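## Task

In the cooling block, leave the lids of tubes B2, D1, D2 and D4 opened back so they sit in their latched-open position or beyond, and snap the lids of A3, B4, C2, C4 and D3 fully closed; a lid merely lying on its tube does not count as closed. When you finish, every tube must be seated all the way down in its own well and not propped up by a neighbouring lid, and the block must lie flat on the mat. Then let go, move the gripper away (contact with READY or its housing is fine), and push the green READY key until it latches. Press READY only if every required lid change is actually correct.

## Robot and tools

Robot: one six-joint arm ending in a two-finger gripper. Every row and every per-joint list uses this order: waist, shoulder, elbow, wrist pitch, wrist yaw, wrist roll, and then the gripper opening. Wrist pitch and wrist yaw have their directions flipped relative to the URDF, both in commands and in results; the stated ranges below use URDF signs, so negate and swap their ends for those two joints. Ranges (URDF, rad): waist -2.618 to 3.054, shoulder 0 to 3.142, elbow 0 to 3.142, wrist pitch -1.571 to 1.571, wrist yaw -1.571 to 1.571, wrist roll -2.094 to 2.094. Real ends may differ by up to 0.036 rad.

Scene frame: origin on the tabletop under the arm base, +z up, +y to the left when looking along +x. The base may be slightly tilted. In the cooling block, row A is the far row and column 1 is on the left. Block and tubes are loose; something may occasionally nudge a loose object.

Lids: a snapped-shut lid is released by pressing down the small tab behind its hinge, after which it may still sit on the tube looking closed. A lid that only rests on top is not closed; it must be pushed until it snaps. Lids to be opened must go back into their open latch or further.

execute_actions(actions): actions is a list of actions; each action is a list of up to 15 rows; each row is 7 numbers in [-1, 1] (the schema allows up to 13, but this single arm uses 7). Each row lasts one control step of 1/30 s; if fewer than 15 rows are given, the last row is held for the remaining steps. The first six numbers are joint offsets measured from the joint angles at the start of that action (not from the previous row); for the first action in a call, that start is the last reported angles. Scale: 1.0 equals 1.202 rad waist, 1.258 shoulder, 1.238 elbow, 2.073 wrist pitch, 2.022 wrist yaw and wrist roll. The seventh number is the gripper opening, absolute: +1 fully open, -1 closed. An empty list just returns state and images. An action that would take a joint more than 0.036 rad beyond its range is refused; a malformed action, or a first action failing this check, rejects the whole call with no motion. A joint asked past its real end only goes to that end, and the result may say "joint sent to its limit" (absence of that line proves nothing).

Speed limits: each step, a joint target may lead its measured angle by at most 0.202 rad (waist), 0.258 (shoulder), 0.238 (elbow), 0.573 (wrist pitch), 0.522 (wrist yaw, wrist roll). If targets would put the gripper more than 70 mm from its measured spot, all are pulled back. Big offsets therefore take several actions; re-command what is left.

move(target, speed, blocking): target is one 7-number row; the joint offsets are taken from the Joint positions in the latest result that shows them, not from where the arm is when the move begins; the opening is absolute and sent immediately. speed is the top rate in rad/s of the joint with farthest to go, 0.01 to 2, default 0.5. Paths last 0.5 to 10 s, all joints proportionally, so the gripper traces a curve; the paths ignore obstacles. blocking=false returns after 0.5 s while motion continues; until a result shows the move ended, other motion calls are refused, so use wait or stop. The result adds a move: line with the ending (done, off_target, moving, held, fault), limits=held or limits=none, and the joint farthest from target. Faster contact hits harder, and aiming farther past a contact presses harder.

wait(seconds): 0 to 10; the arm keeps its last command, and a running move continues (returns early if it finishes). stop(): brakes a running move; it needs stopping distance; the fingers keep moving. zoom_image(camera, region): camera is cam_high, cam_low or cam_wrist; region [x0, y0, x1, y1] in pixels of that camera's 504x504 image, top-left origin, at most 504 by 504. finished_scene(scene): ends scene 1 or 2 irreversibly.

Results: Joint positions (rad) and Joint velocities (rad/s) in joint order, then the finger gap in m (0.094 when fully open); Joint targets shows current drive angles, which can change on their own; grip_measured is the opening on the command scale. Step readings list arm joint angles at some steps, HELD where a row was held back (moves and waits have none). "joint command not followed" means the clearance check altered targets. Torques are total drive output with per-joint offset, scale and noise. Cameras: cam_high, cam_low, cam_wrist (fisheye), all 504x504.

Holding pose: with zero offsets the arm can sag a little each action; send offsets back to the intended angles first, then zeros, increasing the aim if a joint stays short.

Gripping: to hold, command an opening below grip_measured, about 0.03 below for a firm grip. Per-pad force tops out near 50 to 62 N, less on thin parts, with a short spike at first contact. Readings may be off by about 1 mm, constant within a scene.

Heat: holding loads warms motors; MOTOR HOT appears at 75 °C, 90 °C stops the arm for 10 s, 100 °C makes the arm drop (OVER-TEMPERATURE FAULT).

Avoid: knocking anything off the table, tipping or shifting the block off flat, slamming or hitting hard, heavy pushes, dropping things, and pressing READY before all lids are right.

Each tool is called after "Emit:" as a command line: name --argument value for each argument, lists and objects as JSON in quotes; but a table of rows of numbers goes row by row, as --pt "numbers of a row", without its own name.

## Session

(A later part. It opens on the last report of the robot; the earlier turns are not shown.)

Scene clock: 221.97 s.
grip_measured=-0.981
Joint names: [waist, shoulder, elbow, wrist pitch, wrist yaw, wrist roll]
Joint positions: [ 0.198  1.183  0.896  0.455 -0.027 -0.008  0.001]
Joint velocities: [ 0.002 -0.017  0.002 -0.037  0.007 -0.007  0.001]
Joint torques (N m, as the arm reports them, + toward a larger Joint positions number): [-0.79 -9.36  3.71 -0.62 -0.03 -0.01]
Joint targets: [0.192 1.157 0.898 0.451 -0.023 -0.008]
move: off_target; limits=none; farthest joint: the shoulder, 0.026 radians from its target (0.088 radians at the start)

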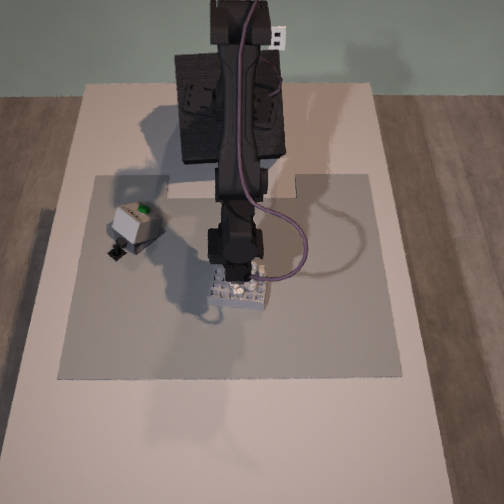

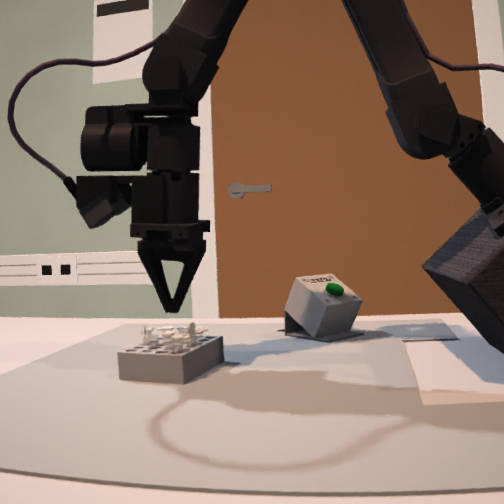

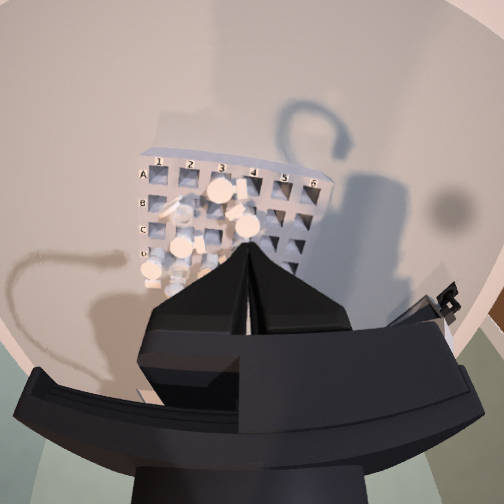

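Emit:
move --target '[0.1198, -0.0103, 0.002, -0.0265, -0.0213, 0, -1]' --speed 0.2

Emit:
zoom_image --camera "cam_low" --region '[120, 290, 220, 365]'

Emit:
zoom_image --camera "cam_wrist" --region '[170, 160, 370, 320]'

Scene clock: 235.07 s.
grip_measured=-0.981
Joint names: [waist, shoulder, elbow, wrist pitch, wrist yaw, wrist roll]
Joint positions: [ 0.333  1.183  0.896  0.421 -0.06  -0.008  0.001]
Joint velocities: [-0.002 -0.017 -0.002  0.007 -0.007 -0.066 -0.001]
Joint torques (N m, as the arm reports them, + toward a larger Joint positions number): [ 1.08 -8.35  3.77 -0.8  -0.1  -0.02]
Joint targets: [0.342 1.170 0.898 0.400 -0.069 -0.008]
move: off_target; limits=none; farthest joint: the wrist pitch, 0.021 radians from its target (0.055 radians at the start)

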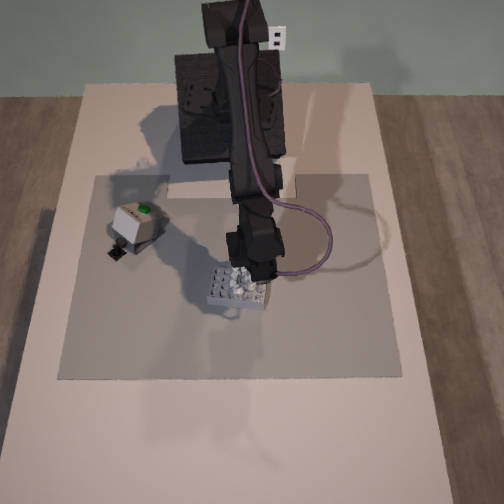

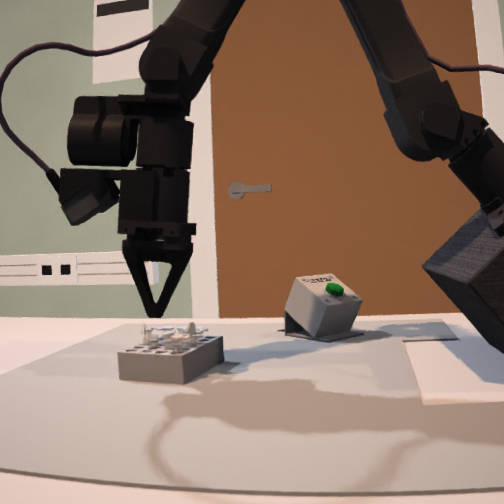

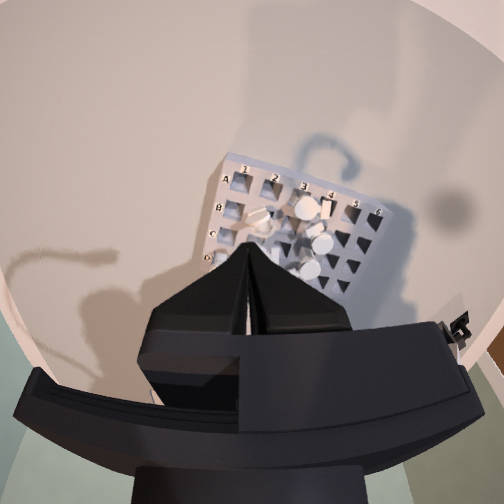

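Region (120, 290, 220, 365) of cam_low's 504x504 image, scaled by 5.040, with more detail than that image has; it fills the top 378 rows of this view, and the rest is white.

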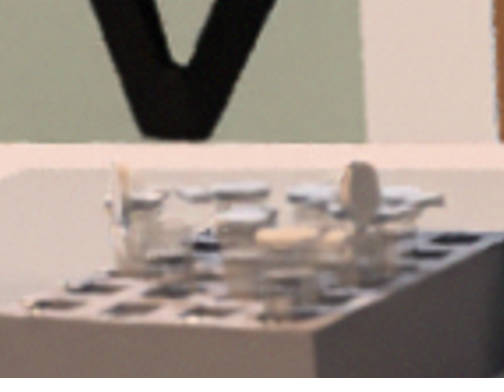

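Region (170, 160, 370, 320) of cam_wrist's 504x504 image, scaled by 2.520, with more detail than that image has; it fills the top 403 rows of this view, and the rest is white.

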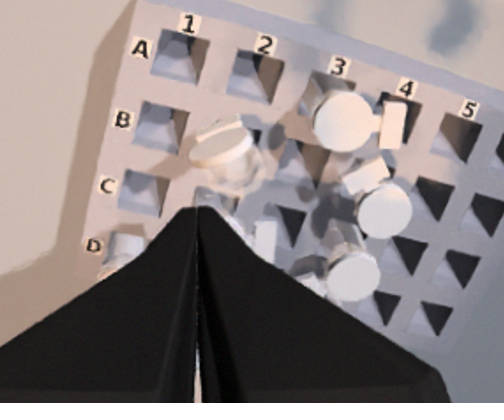

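Emit:
move --target '[0.003, 0.0334, 0.0, -0.005, -0.0105, 0, -1]' --speed 0.08

Emit:
zoom_image --camera "cam_low" --region '[120, 290, 220, 365]'

Emit:
zoom_image --camera "cam_wrist" --region '[170, 160, 370, 320]'

Scene clock: 242.23 s.
grip_measured=-0.981
Joint names: [waist, shoulder, elbow, wrist pitch, wrist yaw, wrist roll]
Joint positions: [ 0.333  1.224  0.896  0.421 -0.072 -0.008  0.001]
Joint velocities: [-0.002 -0.007  0.007 -0.007 -0.095  0.022 -0.   ]
Joint torques (N m, as the arm reports them, + toward a larger Joint positions number): [ 0.56 -7.31  3.37 -0.65 -0.13 -0.01]
Joint targets: [0.336 1.225 0.896 0.411 -0.082 -0.008]
move: done; limits=none; farthest joint: the wrist pitch, 0.010 radians from its target (0.010 radians at the start)

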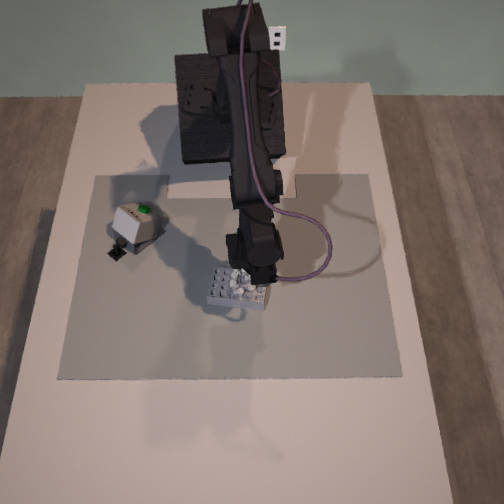

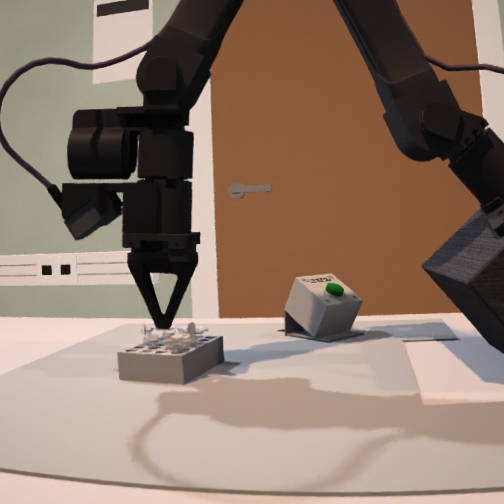

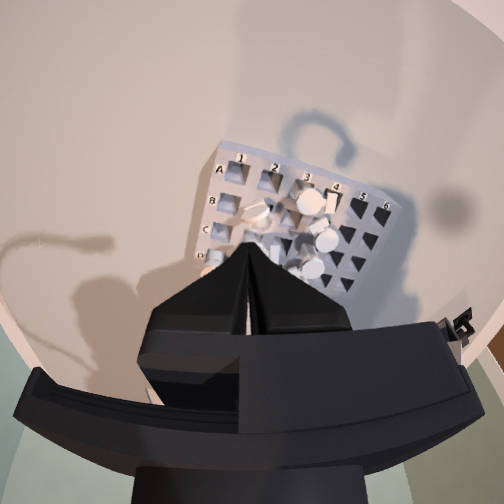

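Region (120, 290, 220, 365) of cam_low's 504x504 image, scaled by 5.040, with more detail than that image has; it fills the top 378 rows of this view, and the rest is white.

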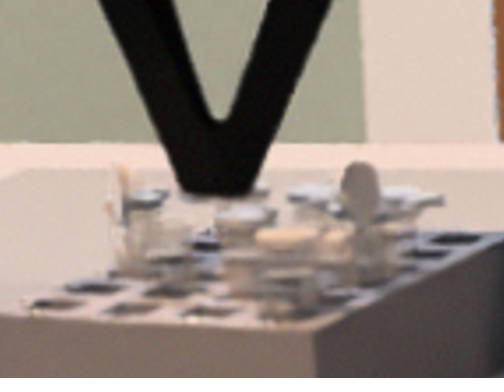

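Region (170, 160, 370, 320) of cam_wrist's 504x504 image, scaled by 2.520, with more detail than that image has; it fills the top 403 rows of this view, and the rest is white.

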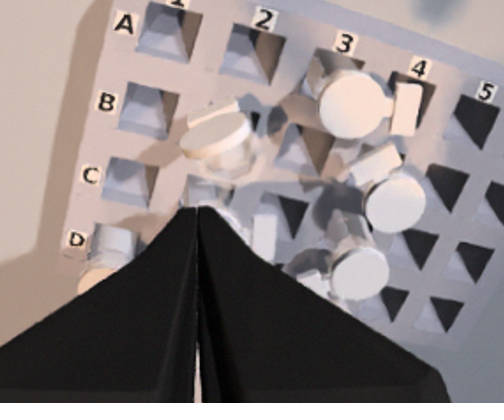

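Emit:
execute_actions --actions '[[[0.003,0.002,-0.002,0.003,-0.003,0,-1],[0.003,0.0035,-0.002,0.005,-0.003,0,-1],[0.003,0.005,-0.002,0.0065,-0.003,0,-1],[0.003,0.0065,-0.002,0.0068,-0.003,0,-1],[0.003,0.008,-0.002,0.0068,-0.003,0,-1],[0.003,0.0095,-0.002,0.0068,-0.003,0,-1],[0.003,0.011,-0.002,0.0068,-0.003,0,-1],[0.003,0.0125,-0.002,0.0068,-0.003,0,-1],[0.003,0.014,-0.002,0.0068,-0.003,0,-1],[0.003,0.0155,-0.002,0.0068,-0.003,0,-1],[0.003,0.017,-0.002,0.0068,-0.003,0,-1],[0.003,0.018,-0.002,0.0068,-0.003,0,-1],[0.003,0.019,-0.002,0.0068,-0.003,0,-1],[0.003,0.02,-0.002,0.0068,-0.003,0,-1],[0.003,0.0207,-0.002,0.0068,-0.003,0,-1]]]'

Emit:
execute_actions --actions '[]'

Emit:
zoom_image --camera "cam_low" --region '[120, 290, 220, 365]'

Scene clock: 250.40 s.
grip_measured=-0.981
Joint names: [waist, shoulder, elbow, wrist pitch, wrist yaw, wrist roll]
Joint positions: [ 0.333  1.243  0.896  0.43  -0.072 -0.008  0.001]
Joint velocities: [-0.012  0.022 -0.007 -0.022  0.007 -0.022 -0.   ]
Joint torques (N m, as the arm reports them, + toward a larger Joint positions number): [ 0.49 -6.86  3.16 -0.49 -0.1  -0.01]
Joint targets: [0.336 1.250 0.893 0.435 -0.078 -0.008]
Step readings (joint positions):
0: [0.333 1.224 0.896 0.421 -0.072 -0.008]
1: [0.333 1.224 0.896 0.421 -0.072 -0.008]
2: [0.333 1.224 0.896 0.421 -0.072 -0.008]
4: [0.333 1.224 0.896 0.423 -0.072 -0.008]
8: [0.333 1.233 0.896 0.425 -0.072 -0.008]
15: Joint positions above

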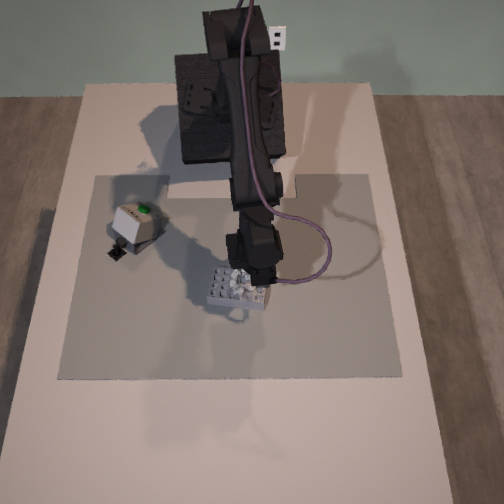

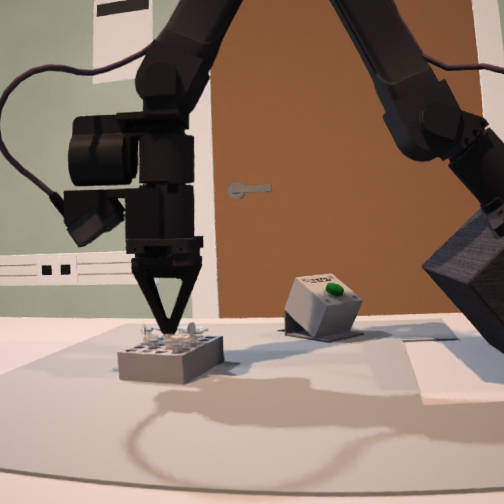

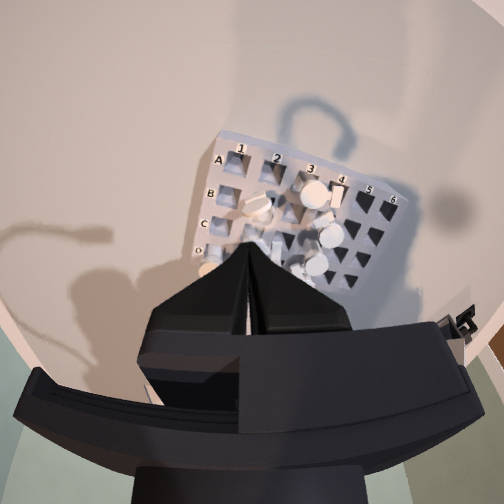

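Scene clock: 250.40 s.
grip_measured=-0.981
Joint names: [waist, shoulder, elbow, wrist pitch, wrist yaw, wrist roll]
Joint positions: [ 0.333  1.243  0.896  0.43  -0.072 -0.008  0.001]
Joint velocities: [-0.012  0.022 -0.007 -0.022  0.007 -0.022 -0.   ]
Joint torques (N m, as the arm reports them, + toward a larger Joint positions number): [ 0.49 -6.86  3.16 -0.49 -0.1  -0.01]
Joint targets: [0.336 1.250 0.893 0.435 -0.078 -0.008]

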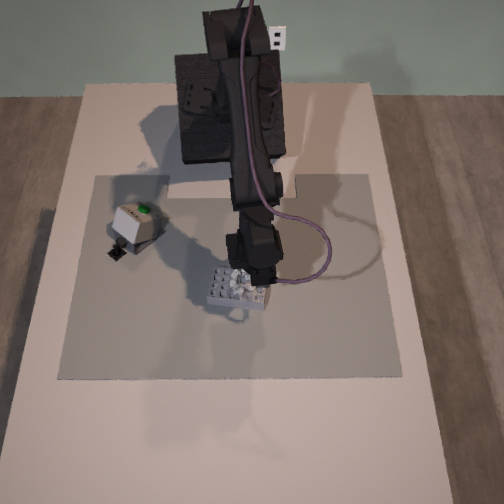

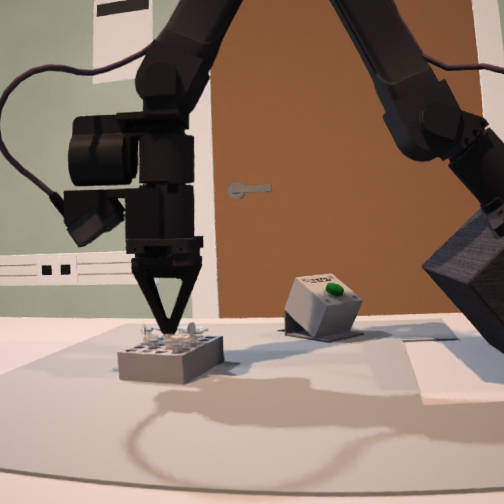

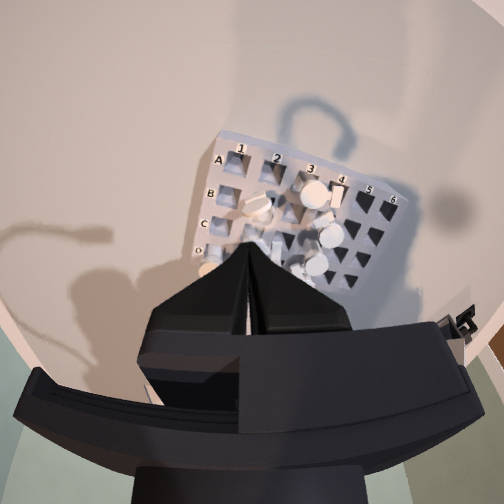

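Region (120, 290, 220, 365) of cam_low's 504x504 image, scaled by 5.040, with more detail than that image has; it fills the top 378 rows of this view, and the rest is white.

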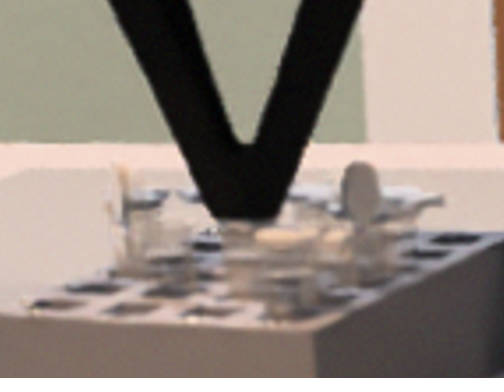

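Emit:
execute_actions --actions '[[[0.003,0.007,-0.002,0,-0.003,0,-1],[0.003,0.0083,-0.002,0,-0.003,0,-1],[0.003,0.0096,-0.002,0,-0.003,0,-1],[0.003,0.0109,-0.002,0,-0.003,0,-1],[0.003,0.0122,-0.002,0,-0.003,0,-1],[0.003,0.0135,-0.002,0,-0.003,0,-1],[0.003,0.0148,-0.002,0,-0.003,0,-1],[0.003,0.0161,-0.002,0,-0.003,0,-1],[0.003,0.0174,-0.002,0,-0.003,0,-1],[0.003,0.0187,-0.002,0,-0.003,0,-1],[0.003,0.02,-0.002,0,-0.003,0,-1],[0.003,0.0213,-0.002,0,-0.003,0,-1],[0.003,0.0226,-0.002,0,-0.003,0,-1],[0.003,0.0235,-0.002,0,-0.003,0,-1]]]'

Emit:
move --target '[0.003, -0.038, 0.002, -0.003, -0.003, 0, -1]' --speed 0.1

Emit:
zoom_image --camera "cam_low" --region '[120, 290, 220, 365]'

Emit:
zoom_image --camera "cam_wrist" --region '[170, 140, 370, 300]'

Scene clock: 259.47 s.
grip_measured=-0.981
Joint names: [waist, shoulder, elbow, wrist pitch, wrist yaw, wrist roll]
Joint positions: [ 0.333  1.245  0.896  0.43  -0.072 -0.008  0.001]
Joint velocities: [-0.002  0.002  0.022  0.037  0.007  0.007 -0.   ]
Joint torques (N m, as the arm reports them, + toward a larger Joint positions number): [ 0.57 -5.17  3.12 -0.51 -0.1   0.  ]
Joint targets: [0.336 1.272 0.893 0.430 -0.078 -0.008]
Step readings (joint positions):
0: [0.333 1.243 0.896 0.430 -0.072 -0.008]
1: [0.333 1.243 0.896 0.430 -0.072 -0.008]
2: [0.333 1.243 0.896 0.430 -0.072 -0.008]
4: [0.333 1.243 0.896 0.430 -0.072 -0.008]
8: [0.333 1.244 0.896 0.430 -0.072 -0.008]
15: Joint positions above

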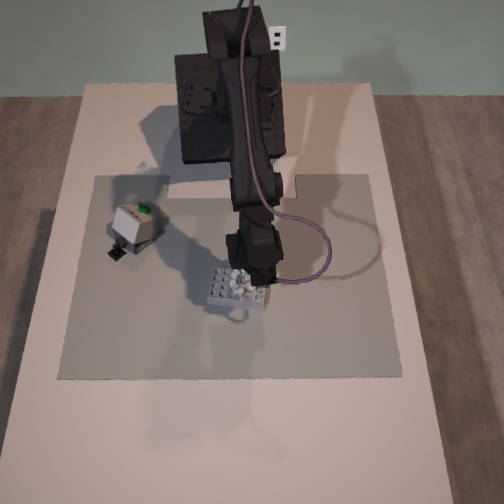

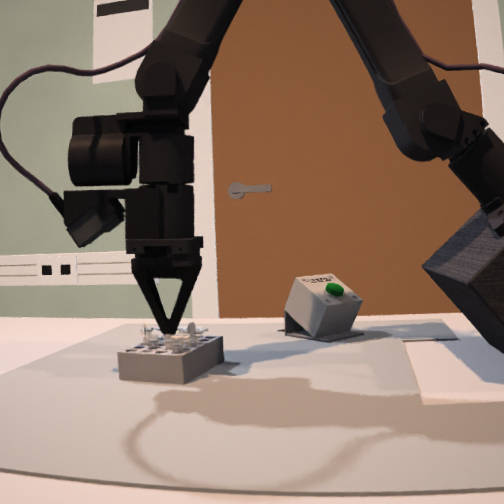

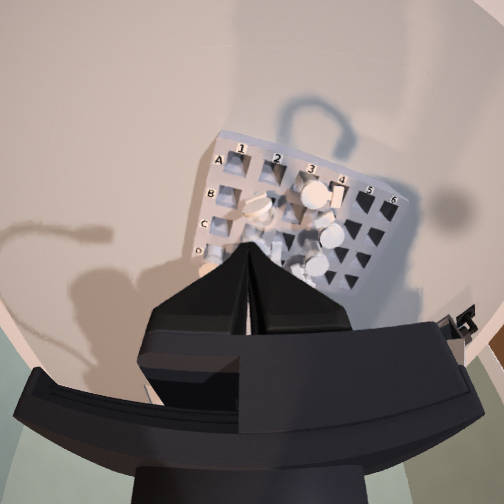

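Scene clock: 260.27 s.
grip_measured=-0.981
Joint names: [waist, shoulder, elbow, wrist pitch, wrist yaw, wrist roll]
Joint positions: [ 0.333  1.224  0.896  0.43  -0.072 -0.008  0.001]
Joint velocities: [-0.007  0.007 -0.007 -0.007  0.022  0.022 -0.001]
Joint torques (N m, as the arm reports them, + toward a larger Joint positions number): [ 0.55 -9.69  3.68 -0.63 -0.1  -0.01]
Joint targets: [0.336 1.198 0.898 0.423 -0.078 -0.008]
move: off_target; limits=none; farthest joint: the shoulder, 0.027 radians from its target (0.048 radians at the start)

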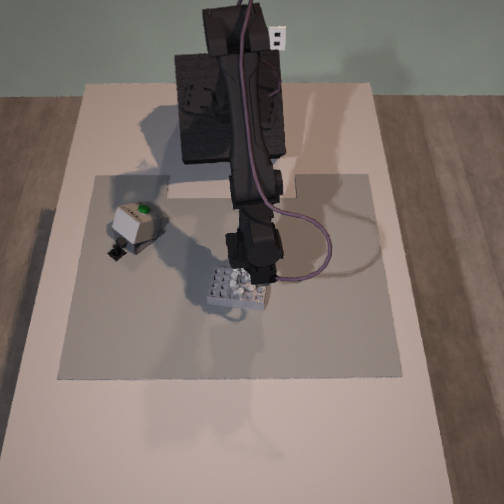

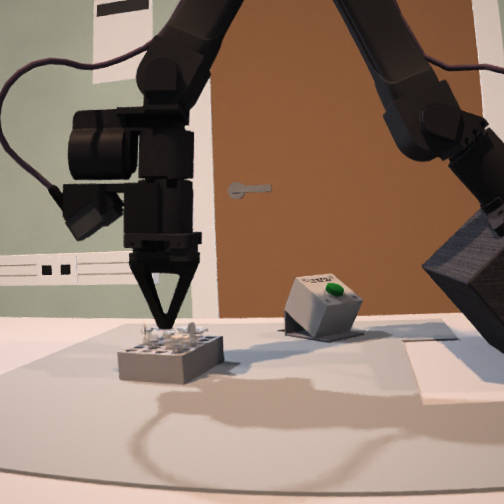

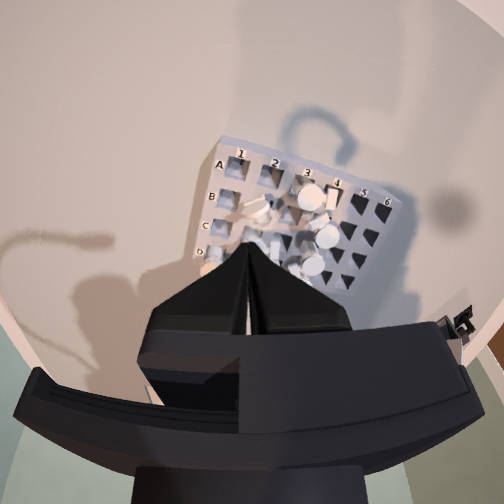

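Region (120, 290, 220, 365) of cam_low's 504x504 image, scaled by 5.040, with more detail than that image has; it fills the top 378 rows of this view, and the rest is white.

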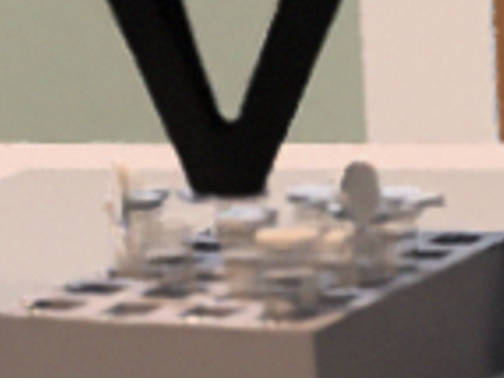

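Region (170, 140, 370, 300) of cam_wrist's 504x504 image, scaled by 2.520, with more detail than that image has; it fills the top 403 rows of this view, and the rest is white.

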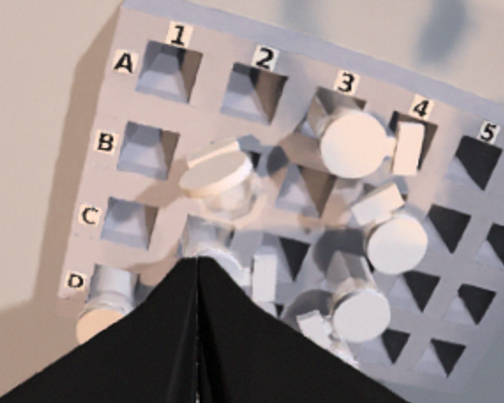

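Emit:
move --target '[0.003, -0.011, 0.006, -0.0386, -0.0124, 0, -1]' --speed 0.06

Emit:
zoom_image --camera "cam_low" --region '[120, 290, 220, 365]'

Emit:
zoom_image --camera "cam_wrist" --region '[170, 140, 370, 300]'

Scene clock: 270.17 s.
grip_measured=-0.981
Joint names: [waist, shoulder, elbow, wrist pitch, wrist yaw, wrist roll]
Joint positions: [ 0.333  1.224  0.896  0.383 -0.086 -0.008  0.001]
Joint velocities: [-0.012  0.037 -0.012  0.037  0.037 -0.007 -0.   ]
Joint torques (N m, as the arm reports them, + toward a larger Joint positions number): [ 0.57 -8.62  3.99 -0.92 -0.14 -0.01]
Joint targets: [0.336 1.211 0.903 0.350 -0.097 -0.008]
move: off_target; limits=none; farthest joint: the wrist pitch, 0.033 radians from its target (0.080 radians at the start)

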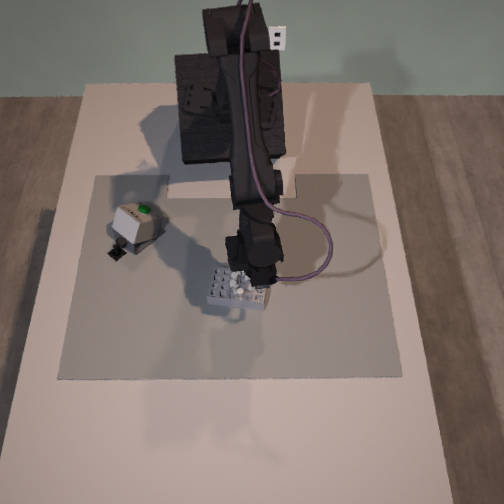

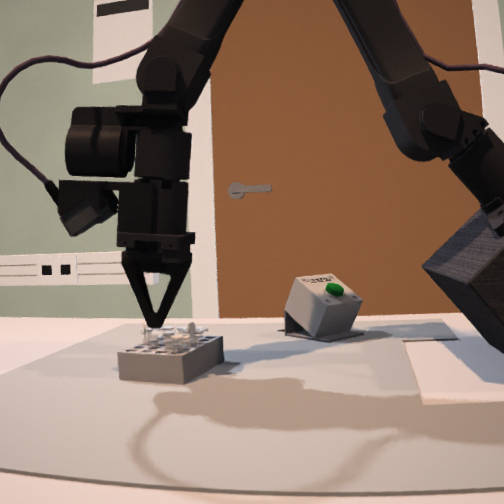

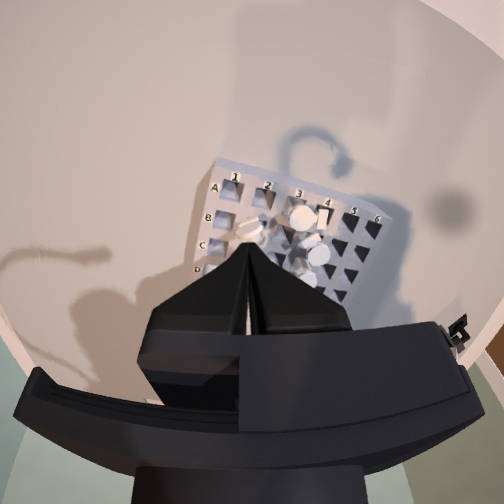

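Region (120, 290, 220, 365) of cam_low's 504x504 image, scaled by 5.040, with more detail than that image has; it fills the top 378 rows of this view, and the rest is white.

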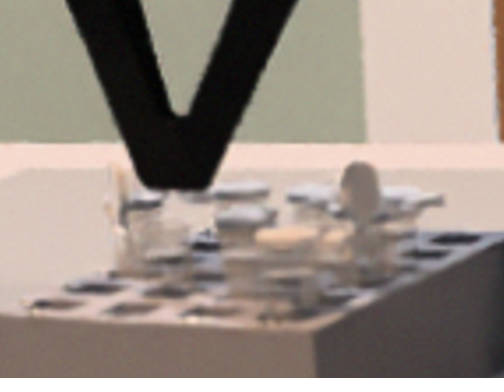

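Region (170, 140, 370, 300) of cam_wrist's 504x504 image, scaled by 2.520, with more detail than that image has; it fills the top 403 rows of this view, and the rest is white.

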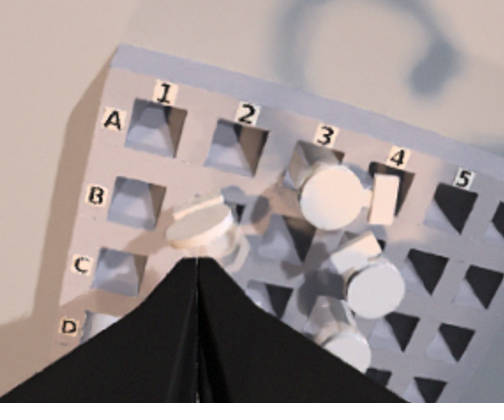

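Emit:
execute_actions --actions '[[[0.003,-0.011,0.006,-0.017,-0.0054,0,-1],[0.003,-0.011,0.006,-0.018,-0.0054,0,-1],[0.003,-0.011,0.006,-0.019,-0.0054,0,-1],[0.003,-0.011,0.006,-0.02,-0.0054,0,-1],[0.003,-0.011,0.006,-0.021,-0.0054,0,-1],[0.003,-0.011,0.006,-0.022,-0.0054,0,-1],[0.003,-0.011,0.006,-0.023,-0.0054,0,-1],[0.003,-0.011,0.006,-0.024,-0.0054,0,-1],[0.003,-0.011,0.006,-0.025,-0.0054,0,-1],[0.003,-0.011,0.006,-0.026,-0.0054,0,-1],[0.003,-0.011,0.006,-0.027,-0.0054,0,-1],[0.003,-0.011,0.006,-0.028,-0.0054,0,-1],[0.003,-0.011,0.006,-0.029,-0.0054,0,-1],[0.003,-0.011,0.006,-0.03,-0.0054,0,-1]]]'

Emit:
wait --seconds 0.5

Emit:
zoom_image --camera "cam_low" --region '[120, 290, 220, 365]'

Emit:
zoom_image --camera "cam_wrist" --region '[170, 140, 370, 300]'

Scene clock: 276.20 s.
grip_measured=-0.981
Joint names: [waist, shoulder, elbow, wrist pitch, wrist yaw, wrist roll]
Joint positions: [ 0.333  1.224  0.896  0.378 -0.086 -0.008  0.001]
Joint velocities: [ 0.012  0.007  0.002 -0.007  0.095  0.007 -0.   ]
Joint torques (N m, as the arm reports them, + toward a larger Joint positions number): [ 0.55 -8.65  4.02 -1.2  -0.15 -0.01]
Joint targets: [0.336 1.211 0.903 0.321 -0.097 -0.008]
Step readings (joint positions):
0: [0.333 1.224 0.896 0.383 -0.086 -0.008]
1: [0.333 1.224 0.896 0.383 -0.086 -0.008]
2: [0.333 1.224 0.896 0.383 -0.086 -0.008]
4: [0.333 1.224 0.896 0.382 -0.086 -0.008]
8: [0.333 1.224 0.896 0.381 -0.086 -0.008]
15: Joint positions above

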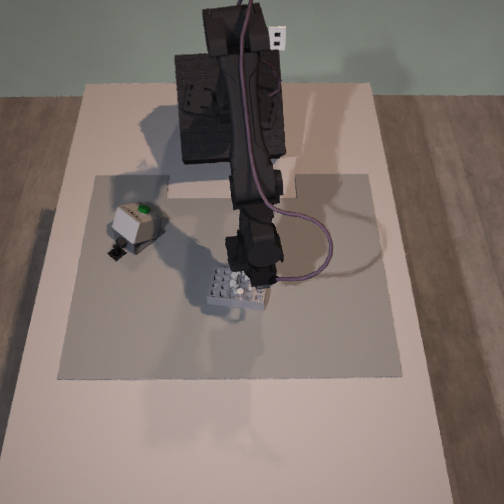

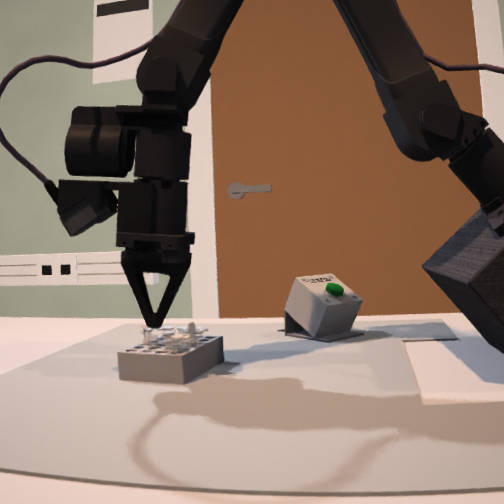

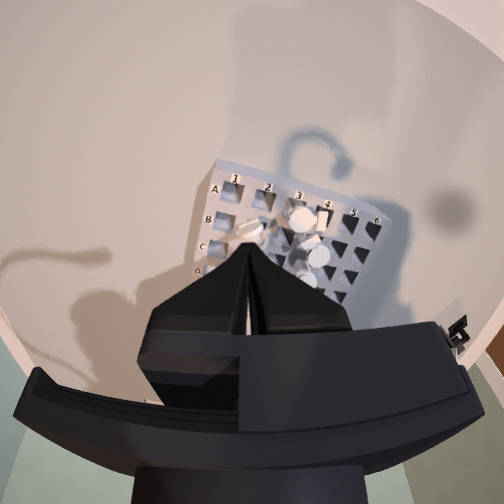

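Scene clock: 276.70 s.
grip_measured=-0.981
Joint names: [waist, shoulder, elbow, wrist pitch, wrist yaw, wrist roll]
Joint positions: [ 0.333  1.224  0.896  0.378 -0.086 -0.008  0.001]
Joint velocities: [-0.002 -0.002  0.007  0.051 -0.007 -0.037  0.   ]
Joint torques (N m, as the arm reports them, + toward a larger Joint positions number): [ 0.56 -8.62  4.01 -1.15 -0.16 -0.01]
Joint targets: [0.336 1.211 0.903 0.321 -0.097 -0.008]
wait: 0.50 s; at rest by 0.17 s

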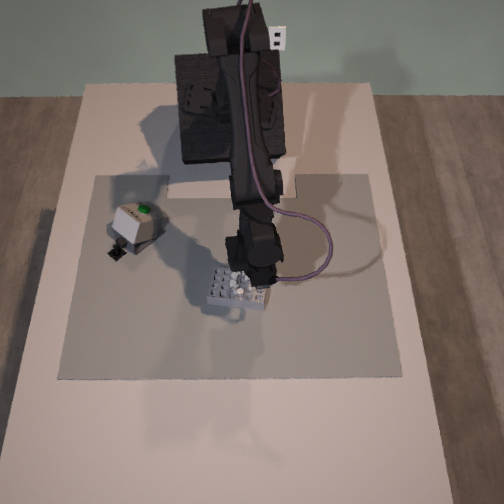

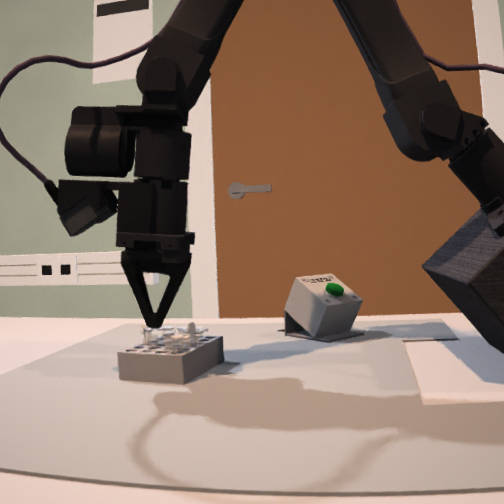

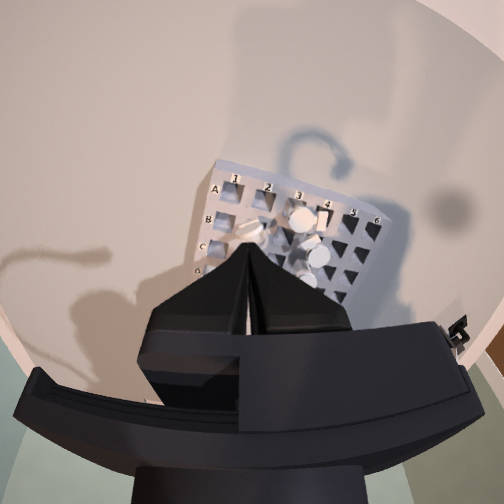

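Region (120, 290, 220, 365) of cam_low's 504x504 image, scaled by 5.040, with more detail than that image has; it fills the top 378 rows of this view, and the rest is white.

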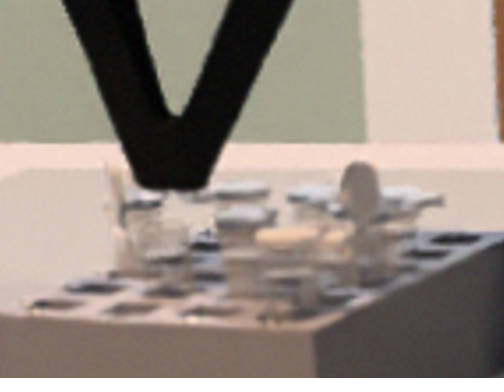

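Region (170, 140, 370, 300) of cam_wrist's 504x504 image, scaled by 2.520, with more detail than that image has; it fills the top 403 rows of this view, and the rest is white.

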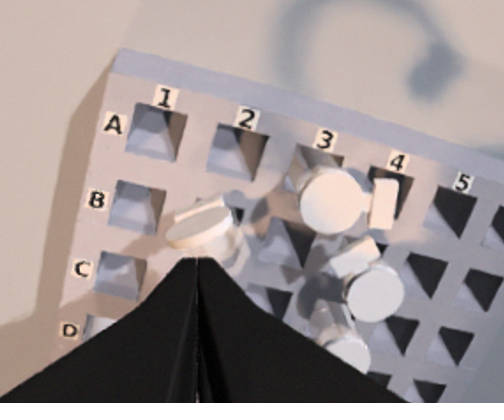

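Emit:
move --target '[0.003, -0.011, 0.006, 0.06, 0.0114, 0, -1]' --speed 0.1

Emit:
zoom_image --camera "cam_low" --region '[120, 290, 220, 365]'

Emit:
zoom_image --camera "cam_wrist" --region '[170, 140, 370, 300]'

Scene clock: 284.50 s.
grip_measured=-0.981
Joint names: [waist, shoulder, elbow, wrist pitch, wrist yaw, wrist roll]
Joint positions: [ 0.333  1.224  0.896  0.492 -0.072 -0.008  0.001]
Joint velocities: [-0.007  0.017 -0.007 -0.007  0.022 -0.007 -0.   ]
Joint torques (N m, as the arm reports them, + toward a larger Joint positions number): [ 0.58 -8.47  3.84 -0.35  0.03 -0.01]
Joint targets: [0.336 1.211 0.903 0.503 -0.064 -0.008]
move: done; limits=none; farthest joint: the shoulder, 0.014 radians from its target (0.014 radians at the start)

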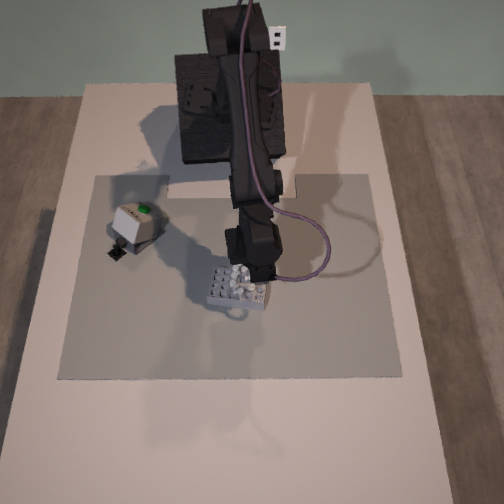

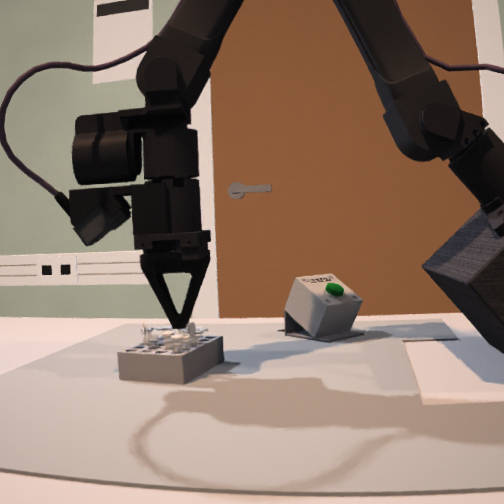

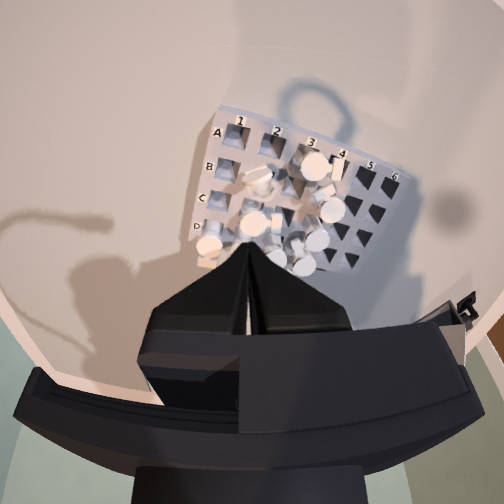

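Region (120, 290, 220, 365) of cam_low's 504x504 image, scaled by 5.040, with more detail than that image has; it fills the top 378 rows of this view, and the rest is white.

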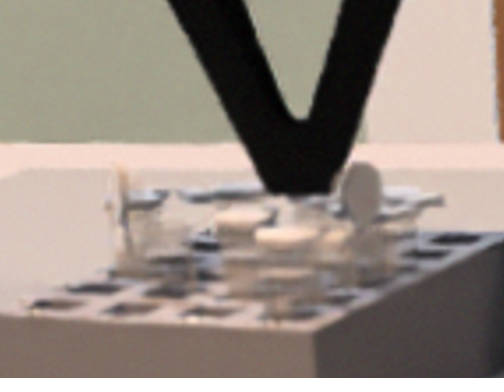

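Region (170, 140, 370, 300) of cam_wrist's 504x504 image, scaled by 2.520, with more detail than that image has; it fills the top 403 rows of this view, and the rest is white.

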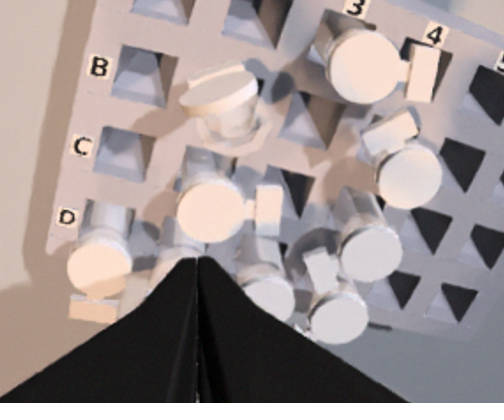

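Emit:
execute_actions --actions '[[[0.003,-0.011,0.006,0.0063,0.004,0,-1],[0.003,-0.011,0.006,0.0073,0.0045,0,-1],[0.003,-0.011,0.006,0.0083,0.005,0,-1],[0.003,-0.011,0.006,0.0093,0.0055,0,-1],[0.003,-0.011,0.006,0.0103,0.006,0,-1],[0.003,-0.011,0.006,0.0113,0.0065,0,-1],[0.003,-0.011,0.006,0.0123,0.007,0,-1],[0.003,-0.011,0.006,0.0133,0.0075,0,-1],[0.003,-0.011,0.006,0.0143,0.008,0,-1],[0.003,-0.011,0.006,0.0153,0.008,0,-1],[0.003,-0.011,0.006,0.0163,0.008,0,-1],[0.003,-0.011,0.006,0.0173,0.008,0,-1],[0.003,-0.011,0.006,0.0183,0.008,0,-1],[0.003,-0.011,0.006,0.0193,0.008,0,-1],[0.003,-0.011,0.006,0.0203,0.008,0,-1]]]'

Emit:
wait --seconds 0.4

Emit:
zoom_image --camera "cam_low" --region '[120, 290, 220, 365]'

Scene clock: 291.03 s.
grip_measured=-0.981
Joint names: [waist, shoulder, elbow, wrist pitch, wrist yaw, wrist roll]
Joint positions: [ 0.333  1.224  0.896  0.498 -0.07  -0.008  0.001]
Joint velocities: [ 0.002 -0.017  0.007  0.022  0.022  0.037 -0.001]
Joint torques (N m, as the arm reports them, + toward a larger Joint positions number): [ 0.56 -8.47  3.84 -0.13  0.08  0.  ]
Joint targets: [0.336 1.211 0.903 0.534 -0.056 -0.008]
Step readings (joint positions):
0: [0.333 1.224 0.896 0.492 -0.072 -0.008]
1: [0.333 1.224 0.896 0.492 -0.072 -0.008]
2: [0.333 1.224 0.896 0.493 -0.072 -0.008]
4: [0.333 1.224 0.896 0.493 -0.072 -0.008]
8: [0.333 1.224 0.896 0.495 -0.071 -0.008]
15: Joint positions above

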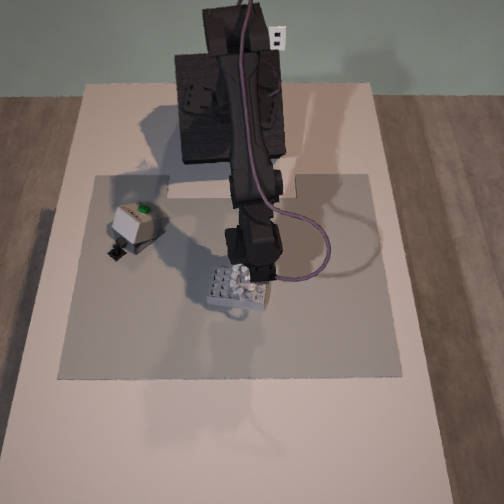

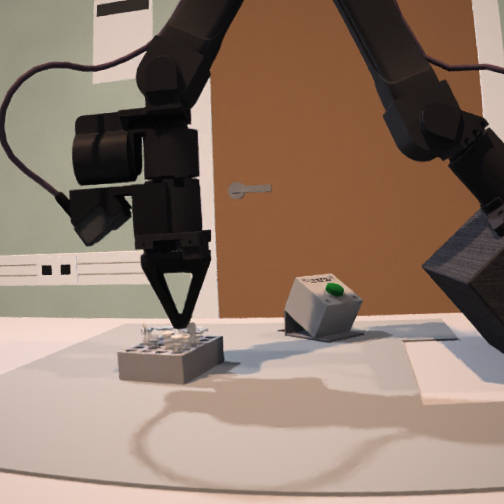

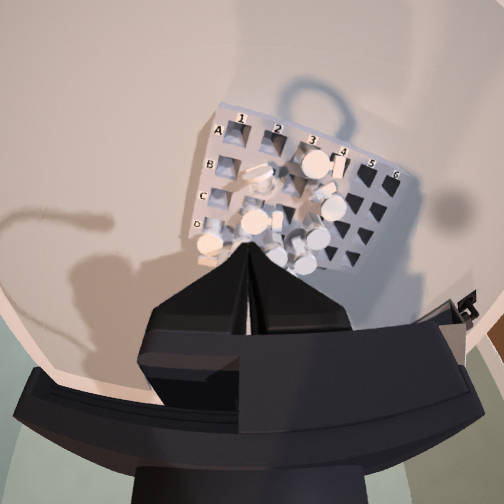

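Scene clock: 291.43 s.
grip_measured=-0.981
Joint names: [waist, shoulder, elbow, wrist pitch, wrist yaw, wrist roll]
Joint positions: [ 0.333  1.224  0.896  0.498 -0.07  -0.008  0.001]
Joint velocities: [-0.007 -0.002  0.002  0.022  0.037  0.007  0.   ]
Joint torques (N m, as the arm reports them, + toward a larger Joint positions number): [ 0.56 -8.44  3.84 -0.11  0.07 -0.02]
Joint targets: [0.336 1.211 0.903 0.534 -0.056 -0.008]
wait: 0.40 s; at rest by 0.17 s

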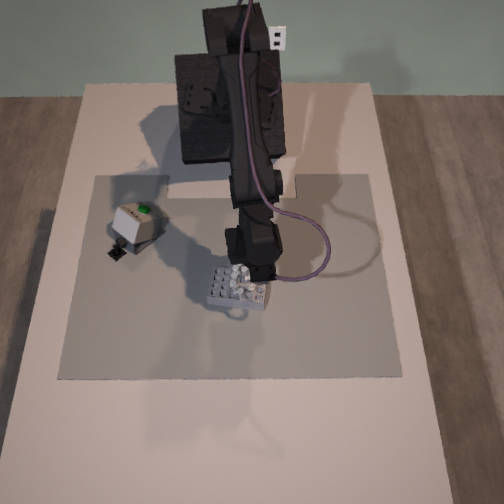

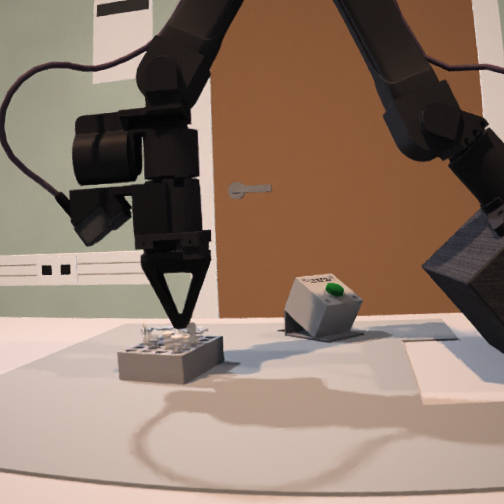

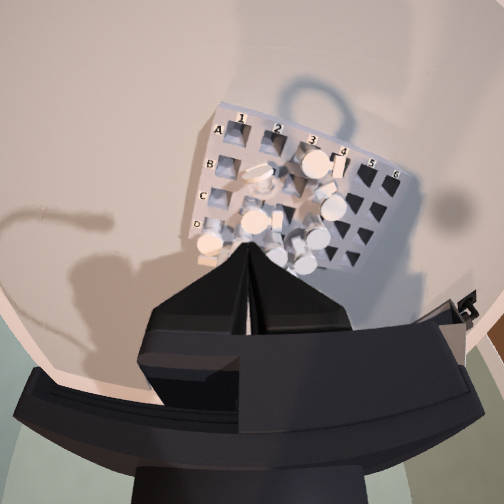

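Region (120, 290, 220, 365) of cam_low's 504x504 image, scaled by 5.040, with more detail than that image has; it fills the top 378 rows of this view, and the rest is white.

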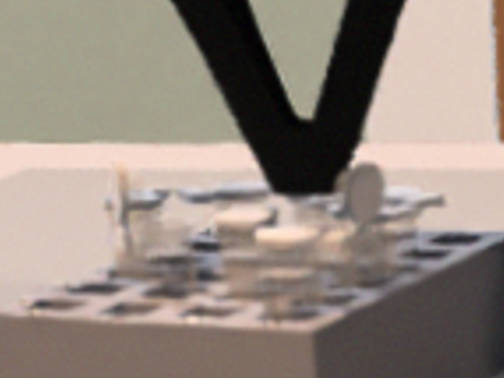

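Emit:
move --target '[0.003, -0.105, 0.006, -0.015, 0, 0, -1]' --speed 0.2

Scene clock: 330.20 s.
grip_measured=-0.981
Joint names: [waist, shoulder, elbow, wrist pitch, wrist yaw, wrist roll]
Joint positions: [ 0.333  1.117  0.896  0.486 -0.07  -0.008  0.001]
Joint velocities: [-0.002 -0.012 -0.007 -0.022  0.037 -0.037 -0.   ]
Joint torques (N m, as the arm reports them, + toward a larger Joint positions number): [ 0.53 -9.07  4.37 -0.8  -0.05 -0.01]
Joint targets: [0.336 1.092 0.903 0.467 -0.070 -0.008]
move: off_target; limits=none; farthest joint: the shoulder, 0.025 radians from its target (0.133 radians at the start)

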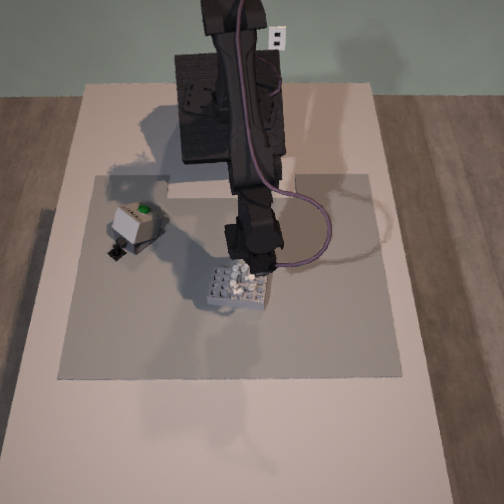

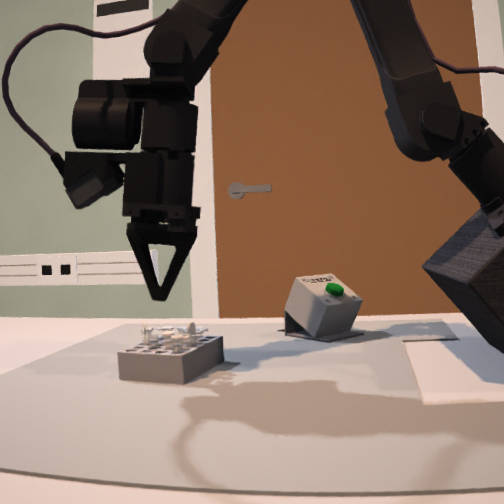

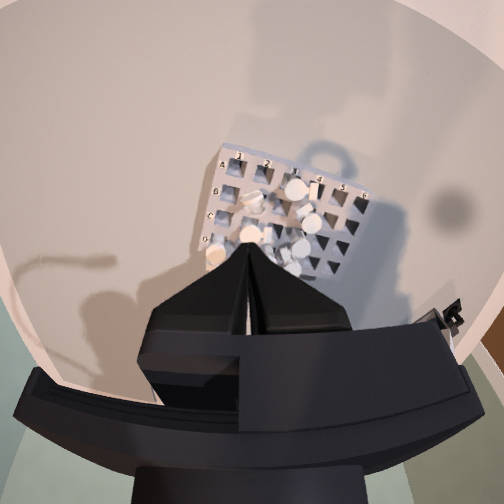

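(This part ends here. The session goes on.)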